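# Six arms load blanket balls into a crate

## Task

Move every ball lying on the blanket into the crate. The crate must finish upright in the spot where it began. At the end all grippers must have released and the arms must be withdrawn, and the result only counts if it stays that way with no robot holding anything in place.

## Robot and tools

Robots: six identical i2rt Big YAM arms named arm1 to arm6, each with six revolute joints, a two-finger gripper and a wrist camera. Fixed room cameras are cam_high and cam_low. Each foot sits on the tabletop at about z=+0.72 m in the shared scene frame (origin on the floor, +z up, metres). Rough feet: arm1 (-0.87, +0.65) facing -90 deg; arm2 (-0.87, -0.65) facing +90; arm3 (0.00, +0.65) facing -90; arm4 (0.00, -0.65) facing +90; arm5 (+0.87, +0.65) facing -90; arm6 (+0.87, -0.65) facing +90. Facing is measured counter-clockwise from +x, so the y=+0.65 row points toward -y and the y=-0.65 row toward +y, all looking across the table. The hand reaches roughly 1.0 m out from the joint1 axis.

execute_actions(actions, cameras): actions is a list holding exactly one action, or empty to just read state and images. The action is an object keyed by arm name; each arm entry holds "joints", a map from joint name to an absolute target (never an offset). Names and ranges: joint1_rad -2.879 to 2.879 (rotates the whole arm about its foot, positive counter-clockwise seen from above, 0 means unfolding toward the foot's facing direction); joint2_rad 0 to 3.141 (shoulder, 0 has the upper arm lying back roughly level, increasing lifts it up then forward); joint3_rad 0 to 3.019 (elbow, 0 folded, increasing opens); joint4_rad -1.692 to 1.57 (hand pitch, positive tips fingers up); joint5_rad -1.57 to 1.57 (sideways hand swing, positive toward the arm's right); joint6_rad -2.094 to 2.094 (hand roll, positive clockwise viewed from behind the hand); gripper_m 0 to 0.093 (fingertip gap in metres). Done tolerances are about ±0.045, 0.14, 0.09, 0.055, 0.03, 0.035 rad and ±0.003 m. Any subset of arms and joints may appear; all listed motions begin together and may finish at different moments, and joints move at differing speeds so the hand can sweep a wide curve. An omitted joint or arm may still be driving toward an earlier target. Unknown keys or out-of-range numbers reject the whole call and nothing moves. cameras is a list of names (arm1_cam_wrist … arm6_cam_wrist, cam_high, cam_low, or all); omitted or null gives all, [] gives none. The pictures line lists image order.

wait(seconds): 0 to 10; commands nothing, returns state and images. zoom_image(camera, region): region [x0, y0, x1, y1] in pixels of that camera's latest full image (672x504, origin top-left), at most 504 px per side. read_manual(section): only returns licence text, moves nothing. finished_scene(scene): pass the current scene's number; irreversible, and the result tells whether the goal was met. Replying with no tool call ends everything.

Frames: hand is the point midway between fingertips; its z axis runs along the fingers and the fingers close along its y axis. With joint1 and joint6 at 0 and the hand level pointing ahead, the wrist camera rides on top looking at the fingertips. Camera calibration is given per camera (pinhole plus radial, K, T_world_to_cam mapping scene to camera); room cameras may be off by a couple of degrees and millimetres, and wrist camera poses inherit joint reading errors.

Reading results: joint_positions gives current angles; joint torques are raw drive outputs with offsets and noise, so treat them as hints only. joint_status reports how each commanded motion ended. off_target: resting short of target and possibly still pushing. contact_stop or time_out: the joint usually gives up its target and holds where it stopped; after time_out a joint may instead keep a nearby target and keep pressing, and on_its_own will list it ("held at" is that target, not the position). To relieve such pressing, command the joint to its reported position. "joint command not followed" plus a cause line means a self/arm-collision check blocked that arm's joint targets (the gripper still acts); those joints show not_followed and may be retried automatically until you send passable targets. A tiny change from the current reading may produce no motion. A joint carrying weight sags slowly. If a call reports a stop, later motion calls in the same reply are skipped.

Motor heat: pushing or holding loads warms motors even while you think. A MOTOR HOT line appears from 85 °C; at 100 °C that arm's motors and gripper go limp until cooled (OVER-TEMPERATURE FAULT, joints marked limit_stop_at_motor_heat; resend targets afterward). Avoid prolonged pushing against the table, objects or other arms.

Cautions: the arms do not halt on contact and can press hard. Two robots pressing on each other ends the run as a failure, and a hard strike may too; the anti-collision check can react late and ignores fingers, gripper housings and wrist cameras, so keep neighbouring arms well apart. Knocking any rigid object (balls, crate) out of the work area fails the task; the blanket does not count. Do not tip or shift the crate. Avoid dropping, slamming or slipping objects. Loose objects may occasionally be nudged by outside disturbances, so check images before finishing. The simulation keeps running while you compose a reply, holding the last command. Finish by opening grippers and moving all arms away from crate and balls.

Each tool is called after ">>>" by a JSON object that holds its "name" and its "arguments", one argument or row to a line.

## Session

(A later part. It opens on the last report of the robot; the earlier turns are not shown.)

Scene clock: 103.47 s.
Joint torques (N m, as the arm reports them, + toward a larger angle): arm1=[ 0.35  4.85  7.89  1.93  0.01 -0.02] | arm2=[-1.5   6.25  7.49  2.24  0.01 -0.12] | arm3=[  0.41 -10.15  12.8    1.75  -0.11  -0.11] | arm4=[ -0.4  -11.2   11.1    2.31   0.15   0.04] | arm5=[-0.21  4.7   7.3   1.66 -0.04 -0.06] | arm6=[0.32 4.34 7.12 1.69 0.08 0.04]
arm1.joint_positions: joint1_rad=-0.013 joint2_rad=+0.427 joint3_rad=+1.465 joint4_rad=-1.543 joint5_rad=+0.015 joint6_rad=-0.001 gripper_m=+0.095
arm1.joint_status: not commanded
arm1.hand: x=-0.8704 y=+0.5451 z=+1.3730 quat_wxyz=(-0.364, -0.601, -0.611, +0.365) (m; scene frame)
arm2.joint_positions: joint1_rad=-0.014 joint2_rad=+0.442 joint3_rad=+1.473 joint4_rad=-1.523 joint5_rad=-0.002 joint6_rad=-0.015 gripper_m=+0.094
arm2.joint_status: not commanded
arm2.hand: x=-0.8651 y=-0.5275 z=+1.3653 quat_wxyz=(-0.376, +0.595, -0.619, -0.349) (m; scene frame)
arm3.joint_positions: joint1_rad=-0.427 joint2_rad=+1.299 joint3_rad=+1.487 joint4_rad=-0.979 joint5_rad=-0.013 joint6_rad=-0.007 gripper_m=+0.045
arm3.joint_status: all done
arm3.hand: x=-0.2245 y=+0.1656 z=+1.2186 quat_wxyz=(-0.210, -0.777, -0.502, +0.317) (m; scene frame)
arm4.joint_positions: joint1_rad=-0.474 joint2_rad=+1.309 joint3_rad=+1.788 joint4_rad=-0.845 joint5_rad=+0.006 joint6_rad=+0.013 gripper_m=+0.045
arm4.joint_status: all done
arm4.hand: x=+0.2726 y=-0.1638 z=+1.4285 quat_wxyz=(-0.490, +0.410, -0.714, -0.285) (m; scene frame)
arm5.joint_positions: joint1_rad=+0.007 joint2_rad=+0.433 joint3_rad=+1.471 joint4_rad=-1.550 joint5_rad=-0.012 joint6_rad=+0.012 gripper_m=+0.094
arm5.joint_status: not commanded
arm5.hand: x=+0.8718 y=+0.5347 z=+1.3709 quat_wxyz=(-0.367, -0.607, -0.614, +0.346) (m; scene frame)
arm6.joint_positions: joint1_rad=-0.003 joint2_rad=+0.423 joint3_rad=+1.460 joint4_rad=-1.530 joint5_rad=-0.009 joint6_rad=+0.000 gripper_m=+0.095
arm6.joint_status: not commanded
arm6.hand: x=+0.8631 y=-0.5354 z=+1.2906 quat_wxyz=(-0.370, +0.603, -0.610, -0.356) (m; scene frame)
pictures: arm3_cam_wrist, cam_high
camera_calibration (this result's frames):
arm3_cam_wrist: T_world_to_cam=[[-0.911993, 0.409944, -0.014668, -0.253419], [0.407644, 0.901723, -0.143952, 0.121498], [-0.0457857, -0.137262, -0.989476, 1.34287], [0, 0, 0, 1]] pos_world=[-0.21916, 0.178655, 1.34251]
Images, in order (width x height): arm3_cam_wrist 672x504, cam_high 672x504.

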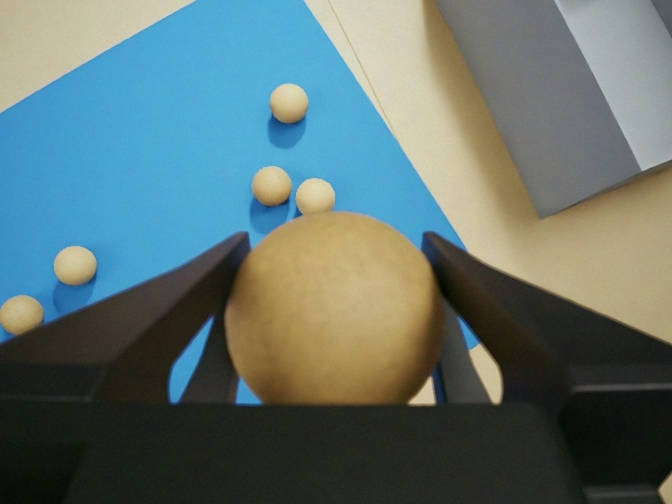

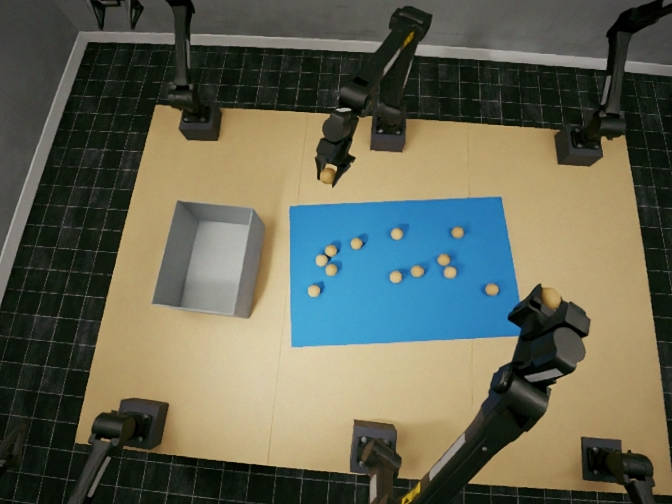

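>>> {"name": "execute_actions", "arguments": {
  "actions": [
    {"arm3":{"joints":{"joint1_rad":-0.8,"joint3_rad":2.26}},"arm4":{"joints":{"joint1_rad":0.9,"joint3_rad":1.98}}}
  ],
  "cameras": []
}}

>>> {"name": "execute_actions", "arguments": {
  "actions": [
    {"arm3":{"joints":{"joint2_rad":2.27}},"arm4":{"joints":{"joint2_rad":2.14}}}
  ],
  "cameras": ["cam_high"]
}}

>>> {"name": "execute_actions", "arguments": {
  "actions": [
    {"arm3":{"joints":{"gripper_m":0.08}},"arm4":{"joints":{"gripper_m":0.075}}}
  ],
  "cameras": []
}}

>>> {"name": "execute_actions", "arguments": {
  "actions": [
    {"arm3":{"joints":{"joint2_rad":1.35}},"arm4":{"joints":{"joint2_rad":1.35}}}
  ],
  "cameras": []
}}

>>> {"name": "execute_actions", "arguments": {
  "actions": [
    {"arm3":{"joints":{"joint1_rad":0.405,"joint3_rad":1.763,"joint4_rad":-1.251,"joint6_rad":-0.17}},"arm4":{"joints":{"joint1_rad":0.345,"joint3_rad":1.98,"joint4_rad":-1.321,"joint6_rad":-0.22}}}
  ],
  "cameras": []
}}

>>> {"name": "execute_actions", "arguments": {
  "actions": [
    {"arm3":{"joints":{"joint2_rad":2.083}},"arm4":{"joints":{"joint2_rad":2.237}}}
  ],
  "cameras": ["arm3_cam_wrist","arm4_cam_wrist","cam_high"]
}}

Scene clock: 121.60 s.
Joint torques (N m, as the arm reports them, + toward a larger angle): arm1=[ 0.16  4.74  7.94  2.    0.   -0.03] | arm2=[-1.47  6.26  7.5   2.26  0.01 -0.12] | arm3=[ 2.67 -6.8   9.21  2.34 -0.13 -0.13] | arm4=[  0.19 -11.03  14.92   2.34   0.08   0.03] | arm5=[-0.24  4.73  7.3   1.69 -0.04 -0.05] | arm6=[1.04 4.3  7.27 1.69 0.11 0.03]
arm1.joint_positions: joint1_rad=-0.013 joint2_rad=+0.427 joint3_rad=+1.465 joint4_rad=-1.543 joint5_rad=+0.015 joint6_rad=-0.001 gripper_m=+0.095
arm1.joint_status: not commanded
arm1.hand: x=-0.8704 y=+0.5451 z=+1.3730 quat_wxyz=(-0.364, -0.601, -0.611, +0.365) (m; scene frame)
arm2.joint_positions: joint1_rad=-0.014 joint2_rad=+0.442 joint3_rad=+1.473 joint4_rad=-1.523 joint5_rad=-0.002 joint6_rad=-0.015 gripper_m=+0.094
arm2.joint_status: not commanded
arm2.hand: x=-0.8651 y=-0.5275 z=+1.3653 quat_wxyz=(-0.376, +0.595, -0.619, -0.349) (m; scene frame)
arm3.joint_positions: joint1_rad=-0.809 joint2_rad=+1.302 joint3_rad=+2.250 joint4_rad=-0.983 joint5_rad=-0.012 joint6_rad=-0.006 gripper_m=+0.045
arm3.joint_status: all done
arm3.hand: x=-0.3342 y=+0.3383 z=+1.6226 quat_wxyz=(-0.259, -0.668, -0.270, +0.643) (m; scene frame)
arm4.joint_positions: joint1_rad=+0.903 joint2_rad=+1.312 joint3_rad=+1.928 joint4_rad=-0.845 joint5_rad=+0.008 joint6_rad=+0.013 gripper_m=+0.045
arm4.joint_status: all done
arm4.hand: x=-0.4143 y=-0.2953 z=+1.5023 quat_wxyz=(-0.214, +0.734, -0.278, -0.581) (m; scene frame)
arm5.joint_positions: joint1_rad=+0.007 joint2_rad=+0.433 joint3_rad=+1.471 joint4_rad=-1.550 joint5_rad=-0.012 joint6_rad=+0.012 gripper_m=+0.094
arm5.joint_status: not commanded
arm5.hand: x=+0.8718 y=+0.5347 z=+1.3709 quat_wxyz=(-0.367, -0.607, -0.614, +0.346) (m; scene frame)
arm6.joint_positions: joint1_rad=-0.003 joint2_rad=+0.423 joint3_rad=+1.460 joint4_rad=-1.530 joint5_rad=-0.009 joint6_rad=+0.000 gripper_m=+0.095
arm6.joint_status: not commanded
arm6.hand: x=+0.8631 y=-0.5354 z=+1.2906 quat_wxyz=(-0.370, +0.603, -0.610, -0.356) (m; scene frame)
pictures: none
No camera images: the call's "cameras" was empty. Leave "cameras" out to get every camera's image.

Scene clock: 123.67 s.
Joint torques (N m, as the arm reports them, + toward a larger angle): arm1=[ 0.24  4.61  7.97  1.95  0.02 -0.02] | arm2=[-1.52  6.26  7.5   2.25  0.01 -0.12] | arm3=[  2.8  -20.8   14.94   1.71  -0.15  -0.1 ] | arm4=[ -0.19 -24.3   12.89   1.57   0.14   0.06] | arm5=[-0.17  4.64  7.29  1.66 -0.04 -0.06] | arm6=[0.28 4.47 7.2  1.75 0.11 0.03]
arm1.joint_positions: joint1_rad=-0.013 joint2_rad=+0.427 joint3_rad=+1.465 joint4_rad=-1.543 joint5_rad=+0.015 joint6_rad=-0.001 gripper_m=+0.095
arm1.joint_status: not commanded
arm1.hand: x=-0.8704 y=+0.5451 z=+1.3730 quat_wxyz=(-0.364, -0.601, -0.611, +0.365) (m; scene frame)
arm2.joint_positions: joint1_rad=-0.014 joint2_rad=+0.442 joint3_rad=+1.473 joint4_rad=-1.523 joint5_rad=-0.002 joint6_rad=-0.015 gripper_m=+0.094
arm2.joint_status: not commanded
arm2.hand: x=-0.8651 y=-0.5275 z=+1.3653 quat_wxyz=(-0.376, +0.595, -0.619, -0.349) (m; scene frame)
arm3.joint_positions: joint1_rad=-0.809 joint2_rad=+2.242 joint3_rad=+2.226 joint4_rad=-0.987 joint5_rad=-0.012 joint6_rad=-0.006 gripper_m=+0.045
arm3.joint_status: all done
arm3.hand: x=-0.6003 y=+0.0838 z=+0.9787 quat_wxyz=(-0.110, -0.891, -0.358, +0.257) (m; scene frame)
arm4.joint_positions: joint1_rad=+0.906 joint2_rad=+2.133 joint3_rad=+1.960 joint4_rad=-0.844 joint5_rad=+0.006 joint6_rad=+0.010 gripper_m=+0.045
arm4.joint_status: all done
arm4.hand: x=-0.5991 y=-0.1392 z=+0.9618 quat_wxyz=(-0.096, +0.902, -0.337, -0.253) (m; scene frame)
arm5.joint_positions: joint1_rad=+0.007 joint2_rad=+0.433 joint3_rad=+1.471 joint4_rad=-1.550 joint5_rad=-0.012 joint6_rad=+0.012 gripper_m=+0.094
arm5.joint_status: not commanded
arm5.hand: x=+0.8718 y=+0.5347 z=+1.3709 quat_wxyz=(-0.367, -0.607, -0.614, +0.346) (m; scene frame)
arm6.joint_positions: joint1_rad=-0.003 joint2_rad=+0.423 joint3_rad=+1.460 joint4_rad=-1.530 joint5_rad=-0.009 joint6_rad=+0.000 gripper_m=+0.095
arm6.joint_status: not commanded
arm6.hand: x=+0.8631 y=-0.5354 z=+1.2906 quat_wxyz=(-0.370, +0.603, -0.610, -0.356) (m; scene frame)
pictures: cam_high
Images, in order (width x height): cam_high 672x504.

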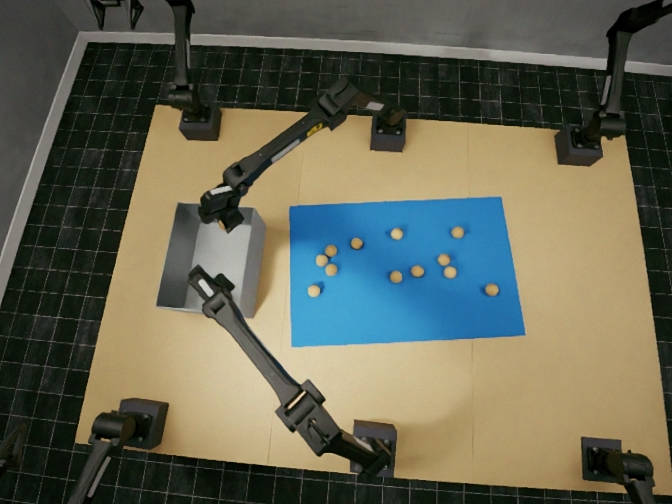

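Scene clock: 124.27 s.
Joint torques (N m, as the arm reports them, + toward a larger angle): arm1=[ 0.42  4.62  7.93  1.9   0.   -0.03] | arm2=[-1.47  6.3   7.51  2.25  0.01 -0.12] | arm3=[  2.3  -21.02  14.92   1.69  -0.13  -0.1 ] | arm4=[ -0.16 -23.84  12.79   1.55   0.14   0.06] | arm5=[-0.13  4.72  7.27  1.67 -0.04 -0.06] | arm6=[0.72 3.74 7.07 1.82 0.1  0.04]
arm1.joint_positions: joint1_rad=-0.013 joint2_rad=+0.427 joint3_rad=+1.465 joint4_rad=-1.543 joint5_rad=+0.015 joint6_rad=-0.001 gripper_m=+0.095
arm1.joint_status: not commanded
arm1.hand: x=-0.8704 y=+0.5451 z=+1.3730 quat_wxyz=(-0.364, -0.601, -0.611, +0.365) (m; scene frame)
arm2.joint_positions: joint1_rad=-0.014 joint2_rad=+0.442 joint3_rad=+1.473 joint4_rad=-1.523 joint5_rad=-0.002 joint6_rad=-0.015 gripper_m=+0.094
arm2.joint_status: not commanded
arm2.hand: x=-0.8651 y=-0.5275 z=+1.3653 quat_wxyz=(-0.376, +0.595, -0.619, -0.349) (m; scene frame)
arm3.joint_positions: joint1_rad=-0.809 joint2_rad=+2.242 joint3_rad=+2.226 joint4_rad=-0.987 joint5_rad=-0.012 joint6_rad=-0.006 gripper_m=+0.080
arm3.joint_status: all done
arm3.hand: x=-0.6003 y=+0.0838 z=+0.9787 quat_wxyz=(-0.110, -0.891, -0.358, +0.257) (m; scene frame)
arm4.joint_positions: joint1_rad=+0.906 joint2_rad=+2.133 joint3_rad=+1.960 joint4_rad=-0.844 joint5_rad=+0.006 joint6_rad=+0.010 gripper_m=+0.075
arm4.joint_status: all done
arm4.hand: x=-0.5991 y=-0.1392 z=+0.9618 quat_wxyz=(-0.096, +0.902, -0.337, -0.253) (m; scene frame)
arm5.joint_positions: joint1_rad=+0.007 joint2_rad=+0.433 joint3_rad=+1.471 joint4_rad=-1.550 joint5_rad=-0.012 joint6_rad=+0.012 gripper_m=+0.094
arm5.joint_status: not commanded
arm5.hand: x=+0.8718 y=+0.5347 z=+1.3709 quat_wxyz=(-0.367, -0.607, -0.614, +0.346) (m; scene frame)
arm6.joint_positions: joint1_rad=-0.003 joint2_rad=+0.423 joint3_rad=+1.460 joint4_rad=-1.530 joint5_rad=-0.009 joint6_rad=+0.000 gripper_m=+0.095
arm6.joint_status: not commanded
arm6.hand: x=+0.8631 y=-0.5354 z=+1.2906 quat_wxyz=(-0.370, +0.603, -0.610, -0.356) (m; scene frame)
pictures: none
No camera images: the call's "cameras" was empty. Leave "cameras" out to get every camera's image.

Scene clock: 126.73 s.
Joint torques (N m, as the arm reports them, + toward a larger angle): arm1=[ 0.41  4.78  7.88  2.01  0.   -0.05] | arm2=[-1.42  6.29  7.5   2.26  0.01 -0.12] | arm3=[ 2.22 -6.83  9.94  2.57 -0.13 -0.11] | arm4=[ -0.22 -10.29  10.49   2.32   0.14   0.06] | arm5=[-0.18  4.72  7.29  1.7  -0.04 -0.06] | arm6=[ 0.93  3.87  7.13  1.79  0.11 -0.01]
arm1.joint_positions: joint1_rad=-0.013 joint2_rad=+0.427 joint3_rad=+1.465 joint4_rad=-1.543 joint5_rad=+0.015 joint6_rad=-0.001 gripper_m=+0.095
arm1.joint_status: not commanded
arm1.hand: x=-0.8704 y=+0.5451 z=+1.3730 quat_wxyz=(-0.364, -0.601, -0.611, +0.365) (m; scene frame)
arm2.joint_positions: joint1_rad=-0.014 joint2_rad=+0.442 joint3_rad=+1.473 joint4_rad=-1.523 joint5_rad=-0.002 joint6_rad=-0.015 gripper_m=+0.094
arm2.joint_status: not commanded
arm2.hand: x=-0.8651 y=-0.5275 z=+1.3653 quat_wxyz=(-0.376, +0.595, -0.619, -0.349) (m; scene frame)
arm3.joint_positions: joint1_rad=-0.809 joint2_rad=+1.337 joint3_rad=+2.245 joint4_rad=-0.987 joint5_rad=-0.012 joint6_rad=-0.006 gripper_m=+0.080
arm3.joint_status: all done
arm3.hand: x=-0.3525 y=+0.3209 z=+1.6037 quat_wxyz=(-0.254, -0.682, -0.275, +0.629) (m; scene frame)
arm4.joint_positions: joint1_rad=+0.906 joint2_rad=+1.350 joint3_rad=+1.977 joint4_rad=-0.844 joint5_rad=+0.006 joint6_rad=+0.010 gripper_m=+0.075
arm4.joint_status: all done
arm4.hand: x=-0.4251 y=-0.2885 z=+1.5096 quat_wxyz=(-0.215, +0.731, -0.274, -0.586) (m; scene frame)
arm5.joint_positions: joint1_rad=+0.007 joint2_rad=+0.433 joint3_rad=+1.471 joint4_rad=-1.550 joint5_rad=-0.012 joint6_rad=+0.012 gripper_m=+0.094
arm5.joint_status: not commanded
arm5.hand: x=+0.8718 y=+0.5347 z=+1.3709 quat_wxyz=(-0.367, -0.607, -0.614, +0.346) (m; scene frame)
arm6.joint_positions: joint1_rad=-0.003 joint2_rad=+0.423 joint3_rad=+1.460 joint4_rad=-1.530 joint5_rad=-0.009 joint6_rad=+0.000 gripper_m=+0.095
arm6.joint_status: not commanded
arm6.hand: x=+0.8631 y=-0.5354 z=+1.2906 quat_wxyz=(-0.370, +0.603, -0.610, -0.356) (m; scene frame)
pictures: none
No camera images: the call's "cameras" was empty. Leave "cameras" out to get every camera's image.

Scene clock: 128.33 s.
Joint torques (N m, as the arm reports them, + toward a larger angle): arm1=[ 0.32  4.59  7.9   1.9   0.   -0.03] | arm2=[-1.49  6.22  7.49  2.26  0.01 -0.12] | arm3=[ 1.6  -9.04 12.61  1.58  0.   -0.22] | arm4=[  0.55 -10.82  10.19   1.57  -0.01  -0.05] | arm5=[-0.13  4.7   7.3   1.69 -0.04 -0.06] | arm6=[0.46 4.14 7.06 1.72 0.11 0.07]
arm1.joint_positions: joint1_rad=-0.013 joint2_rad=+0.427 joint3_rad=+1.465 joint4_rad=-1.543 joint5_rad=+0.015 joint6_rad=-0.001 gripper_m=+0.095
arm1.joint_status: not commanded
arm1.hand: x=-0.8704 y=+0.5451 z=+1.3730 quat_wxyz=(-0.364, -0.601, -0.611, +0.365) (m; scene frame)
arm2.joint_positions: joint1_rad=-0.014 joint2_rad=+0.442 joint3_rad=+1.473 joint4_rad=-1.523 joint5_rad=-0.002 joint6_rad=-0.015 gripper_m=+0.094
arm2.joint_status: not commanded
arm2.hand: x=-0.8651 y=-0.5275 z=+1.3653 quat_wxyz=(-0.376, +0.595, -0.619, -0.349) (m; scene frame)
arm3.joint_positions: joint1_rad=+0.405 joint2_rad=+1.339 joint3_rad=+1.749 joint4_rad=-1.237 joint5_rad=-0.015 joint6_rad=-0.163 gripper_m=+0.080
arm3.joint_status: all done
arm3.hand: x=+0.2008 y=+0.1746 z=+1.2964 quat_wxyz=(-0.292, -0.448, -0.816, +0.219) (m; scene frame)
arm4.joint_positions: joint1_rad=+0.342 joint2_rad=+1.352 joint3_rad=+1.977 joint4_rad=-1.313 joint5_rad=+0.009 joint6_rad=-0.208 gripper_m=+0.075
arm4.joint_status: all done
arm4.hand: x=-0.1514 y=-0.1655 z=+1.4069 quat_wxyz=(-0.291, +0.780, -0.459, -0.311) (m; scene frame)
arm5.joint_positions: joint1_rad=+0.007 joint2_rad=+0.433 joint3_rad=+1.471 joint4_rad=-1.550 joint5_rad=-0.012 joint6_rad=+0.012 gripper_m=+0.094
arm5.joint_status: not commanded
arm5.hand: x=+0.8718 y=+0.5347 z=+1.3709 quat_wxyz=(-0.367, -0.607, -0.614, +0.346) (m; scene frame)
arm6.joint_positions: joint1_rad=-0.003 joint2_rad=+0.423 joint3_rad=+1.460 joint4_rad=-1.530 joint5_rad=-0.009 joint6_rad=+0.000 gripper_m=+0.095
arm6.joint_status: not commanded
arm6.hand: x=+0.8631 y=-0.5354 z=+1.2906 quat_wxyz=(-0.370, +0.603, -0.610, -0.356) (m; scene frame)
pictures: none
No camera images: the call's "cameras" was empty. Leave "cameras" out to get every camera's image.

Scene clock: 130.17 s.
Joint torques (N m, as the arm reports them, + toward a larger angle): arm1=[ 0.38  4.9   7.98  1.87  0.02 -0.03] | arm2=[-1.53  6.27  7.51  2.25  0.01 -0.12] | arm3=[  1.94 -18.57  11.95   0.26  -0.01  -0.23] | arm4=[  0.44 -24.11  11.49   0.18  -0.02  -0.07] | arm5=[-0.14  4.74  7.27  1.69 -0.05 -0.06] | arm6=[0.23 4.16 7.07 1.68 0.14 0.03]
arm1.joint_positions: joint1_rad=-0.013 joint2_rad=+0.427 joint3_rad=+1.465 joint4_rad=-1.543 joint5_rad=+0.015 joint6_rad=-0.001 gripper_m=+0.095
arm1.joint_status: not commanded
arm1.hand: x=-0.8704 y=+0.5451 z=+1.3730 quat_wxyz=(-0.364, -0.601, -0.611, +0.365) (m; scene frame)
arm2.joint_positions: joint1_rad=-0.014 joint2_rad=+0.442 joint3_rad=+1.473 joint4_rad=-1.523 joint5_rad=-0.002 joint6_rad=-0.015 gripper_m=+0.094
arm2.joint_status: not commanded
arm2.hand: x=-0.8651 y=-0.5275 z=+1.3653 quat_wxyz=(-0.376, +0.595, -0.619, -0.349) (m; scene frame)
arm3.joint_positions: joint1_rad=+0.405 joint2_rad=+2.069 joint3_rad=+1.744 joint4_rad=-1.240 joint5_rad=-0.015 joint6_rad=-0.163 gripper_m=+0.080
arm3.joint_status: all done
arm3.hand: x=+0.2446 y=+0.0743 z=+0.8736 quat_wxyz=(-0.009, -0.483, -0.875, -0.004) (m; scene frame)
arm4.joint_positions: joint1_rad=+0.342 joint2_rad=+2.234 joint3_rad=+1.964 joint4_rad=-1.315 joint5_rad=+0.009 joint6_rad=-0.208 gripper_m=+0.075
arm4.joint_status: all done
arm4.hand: x=-0.1985 y=-0.0068 z=+0.8638 quat_wxyz=(+0.001, +0.862, -0.506, +0.011) (m; scene frame)
arm5.joint_positions: joint1_rad=+0.007 joint2_rad=+0.433 joint3_rad=+1.471 joint4_rad=-1.550 joint5_rad=-0.012 joint6_rad=+0.012 gripper_m=+0.094
arm5.joint_status: not commanded
arm5.hand: x=+0.8718 y=+0.5347 z=+1.3709 quat_wxyz=(-0.367, -0.607, -0.614, +0.346) (m; scene frame)
arm6.joint_positions: joint1_rad=-0.003 joint2_rad=+0.423 joint3_rad=+1.460 joint4_rad=-1.530 joint5_rad=-0.009 joint6_rad=+0.000 gripper_m=+0.095
arm6.joint_status: not commanded
arm6.hand: x=+0.8631 y=-0.5354 z=+1.2906 quat_wxyz=(-0.370, +0.603, -0.610, -0.356) (m; scene frame)
pictures: arm3_cam_wrist, arm4_cam_wrist, cam_high
camera_calibration (this result's frames):
arm3_cam_wrist: T_world_to_cam=[[-0.849352, -0.527485, -0.0189982, 0.264855], [-0.437599, 0.68358, 0.584144, -0.450212], [-0.29514, 0.504458, -0.811427, 0.868245], [0, 0, 0, 1]] pos_world=[0.284197, 0.00946969, 0.972538]
arm4_cam_wrist: T_world_to_cam=[[0.87261, 0.488093, 0.0177825, 0.160122], [0.38589, -0.711296, 0.587491, -0.427349], [0.299399, -0.505789, -0.809035, 0.879875], [0, 0, 0, 1]] pos_world=[-0.238249, 0.0629048, 0.960066]
Images, in order (width x height): arm3_cam_wrist 672x504, arm4_cam_wrist 672x504, cam_high 672x504.

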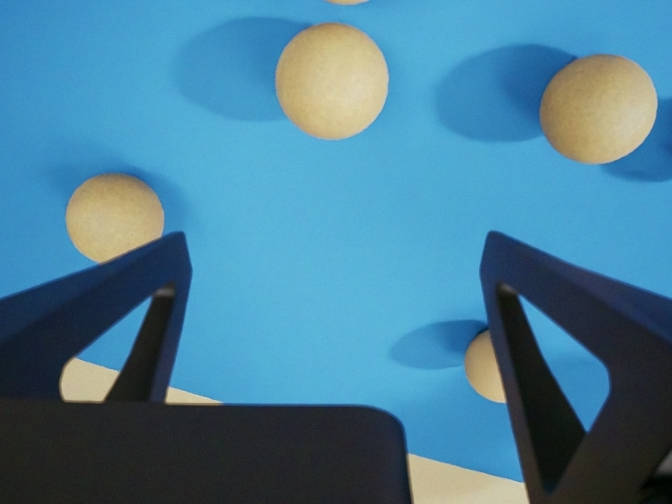

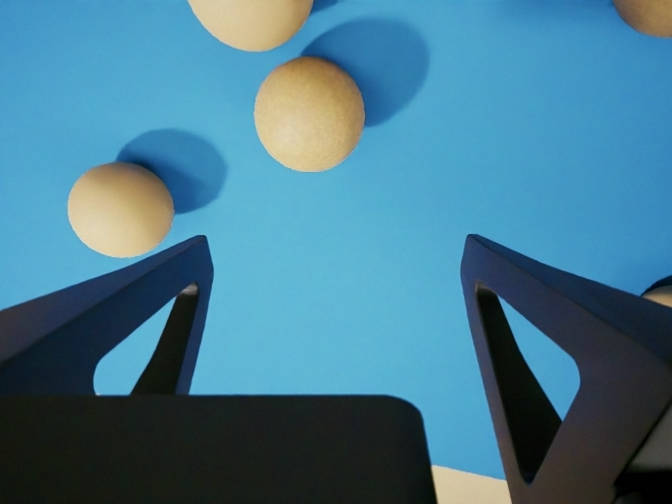

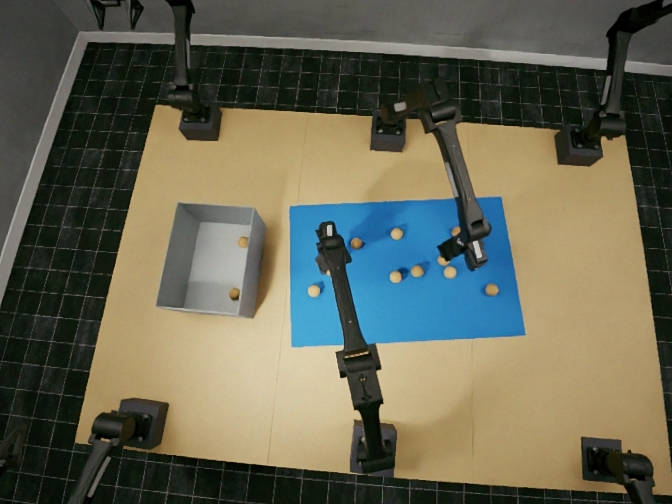

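>>> {"name": "execute_actions", "arguments": {
  "actions": [
    {"arm3":{"joints":{"joint1_rad":0.422,"joint2_rad":2.27,"joint3_rad":1.713,"joint4_rad":-1.018}},"arm4":{"joints":{"joint1_rad":0.37,"joint2_rad":2.38,"joint3_rad":1.877,"joint4_rad":-1.07}}}
  ],
  "cameras": ["arm3_cam_wrist","arm4_cam_wrist"]
}}

Scene clock: 141.60 s.
Joint torques (N m, as the arm reports them, + toward a larger angle): arm1=[ 0.25  4.8   7.99  1.91  0.01 -0.04] | arm2=[-1.54  6.29  7.5   2.24  0.01 -0.12] | arm3=[  2.23 -19.27   9.19   1.04  -0.15  -0.21] | arm4=[ -0.14 -24.13   7.96   1.    -0.07  -0.07] | arm5=[-0.2   4.72  7.28  1.69 -0.04 -0.06] | arm6=[0.56 4.19 7.04 1.68 0.1  0.03]
arm1.joint_positions: joint1_rad=-0.013 joint2_rad=+0.427 joint3_rad=+1.465 joint4_rad=-1.543 joint5_rad=+0.015 joint6_rad=-0.001 gripper_m=+0.095
arm1.joint_status: not commanded
arm1.hand: x=-0.8704 y=+0.5451 z=+1.3730 quat_wxyz=(-0.364, -0.601, -0.611, +0.365) (m; scene frame)
arm2.joint_positions: joint1_rad=-0.014 joint2_rad=+0.442 joint3_rad=+1.473 joint4_rad=-1.523 joint5_rad=-0.002 joint6_rad=-0.015 gripper_m=+0.094
arm2.joint_status: not commanded
arm2.hand: x=-0.8651 y=-0.5275 z=+1.3653 quat_wxyz=(-0.376, +0.595, -0.619, -0.349) (m; scene frame)
arm3.joint_positions: joint1_rad=+0.417 joint2_rad=+2.252 joint3_rad=+1.715 joint4_rad=-1.029 joint5_rad=-0.012 joint6_rad=-0.164 gripper_m=+0.080
arm3.joint_status: all done
arm3.hand: x=+0.2580 y=+0.0615 z=+0.7516 quat_wxyz=(-0.008, -0.478, -0.878, -0.003) (m; scene frame)
arm4.joint_positions: joint1_rad=+0.370 joint2_rad=+2.368 joint3_rad=+1.889 joint4_rad=-1.080 joint5_rad=+0.011 joint6_rad=-0.208 gripper_m=+0.075
arm4.joint_status: all done
arm4.hand: x=-0.2188 y=-0.0045 z=+0.7484 quat_wxyz=(-0.008, +0.870, -0.493, +0.002) (m; scene frame)
arm5.joint_positions: joint1_rad=+0.007 joint2_rad=+0.433 joint3_rad=+1.471 joint4_rad=-1.550 joint5_rad=-0.012 joint6_rad=+0.012 gripper_m=+0.094
arm5.joint_status: not commanded
arm5.hand: x=+0.8718 y=+0.5347 z=+1.3709 quat_wxyz=(-0.367, -0.607, -0.614, +0.346) (m; scene frame)
arm6.joint_positions: joint1_rad=-0.003 joint2_rad=+0.423 joint3_rad=+1.460 joint4_rad=-1.530 joint5_rad=-0.009 joint6_rad=+0.000 gripper_m=+0.095
arm6.joint_status: not commanded
arm6.hand: x=+0.8631 y=-0.5354 z=+1.2906 quat_wxyz=(-0.370, +0.603, -0.610, -0.356) (m; scene frame)
pictures: arm3_cam_wrist, arm4_cam_wrist
camera_calibration (this result's frames):
arm3_cam_wrist: T_world_to_cam=[[-0.84272, -0.538124, -0.0156703, 0.26364], [-0.444118, 0.678462, 0.585191, -0.363108], [-0.304274, 0.500111, -0.810744, 0.781787], [0, 0, 0, 1]] pos_world=[0.298789, -0.00275469, 0.850448]
arm4_cam_wrist: T_world_to_cam=[[0.858183, 0.512763, 0.0244318, 0.170794], [0.410417, -0.713924, 0.567337, -0.329615], [0.308352, -0.476851, -0.823123, 0.806446], [0, 0, 0, 1]] pos_world=[-0.259962, 0.0616579, 0.846635]
Images, in order (width x height): arm3_cam_wrist 672x504, arm4_cam_wrist 672x504.

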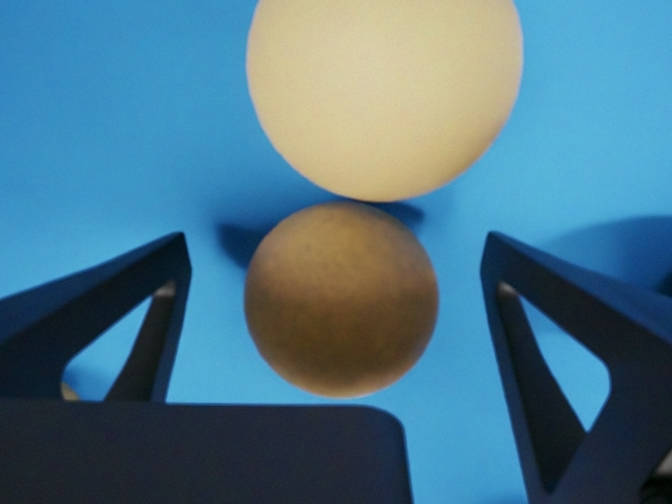

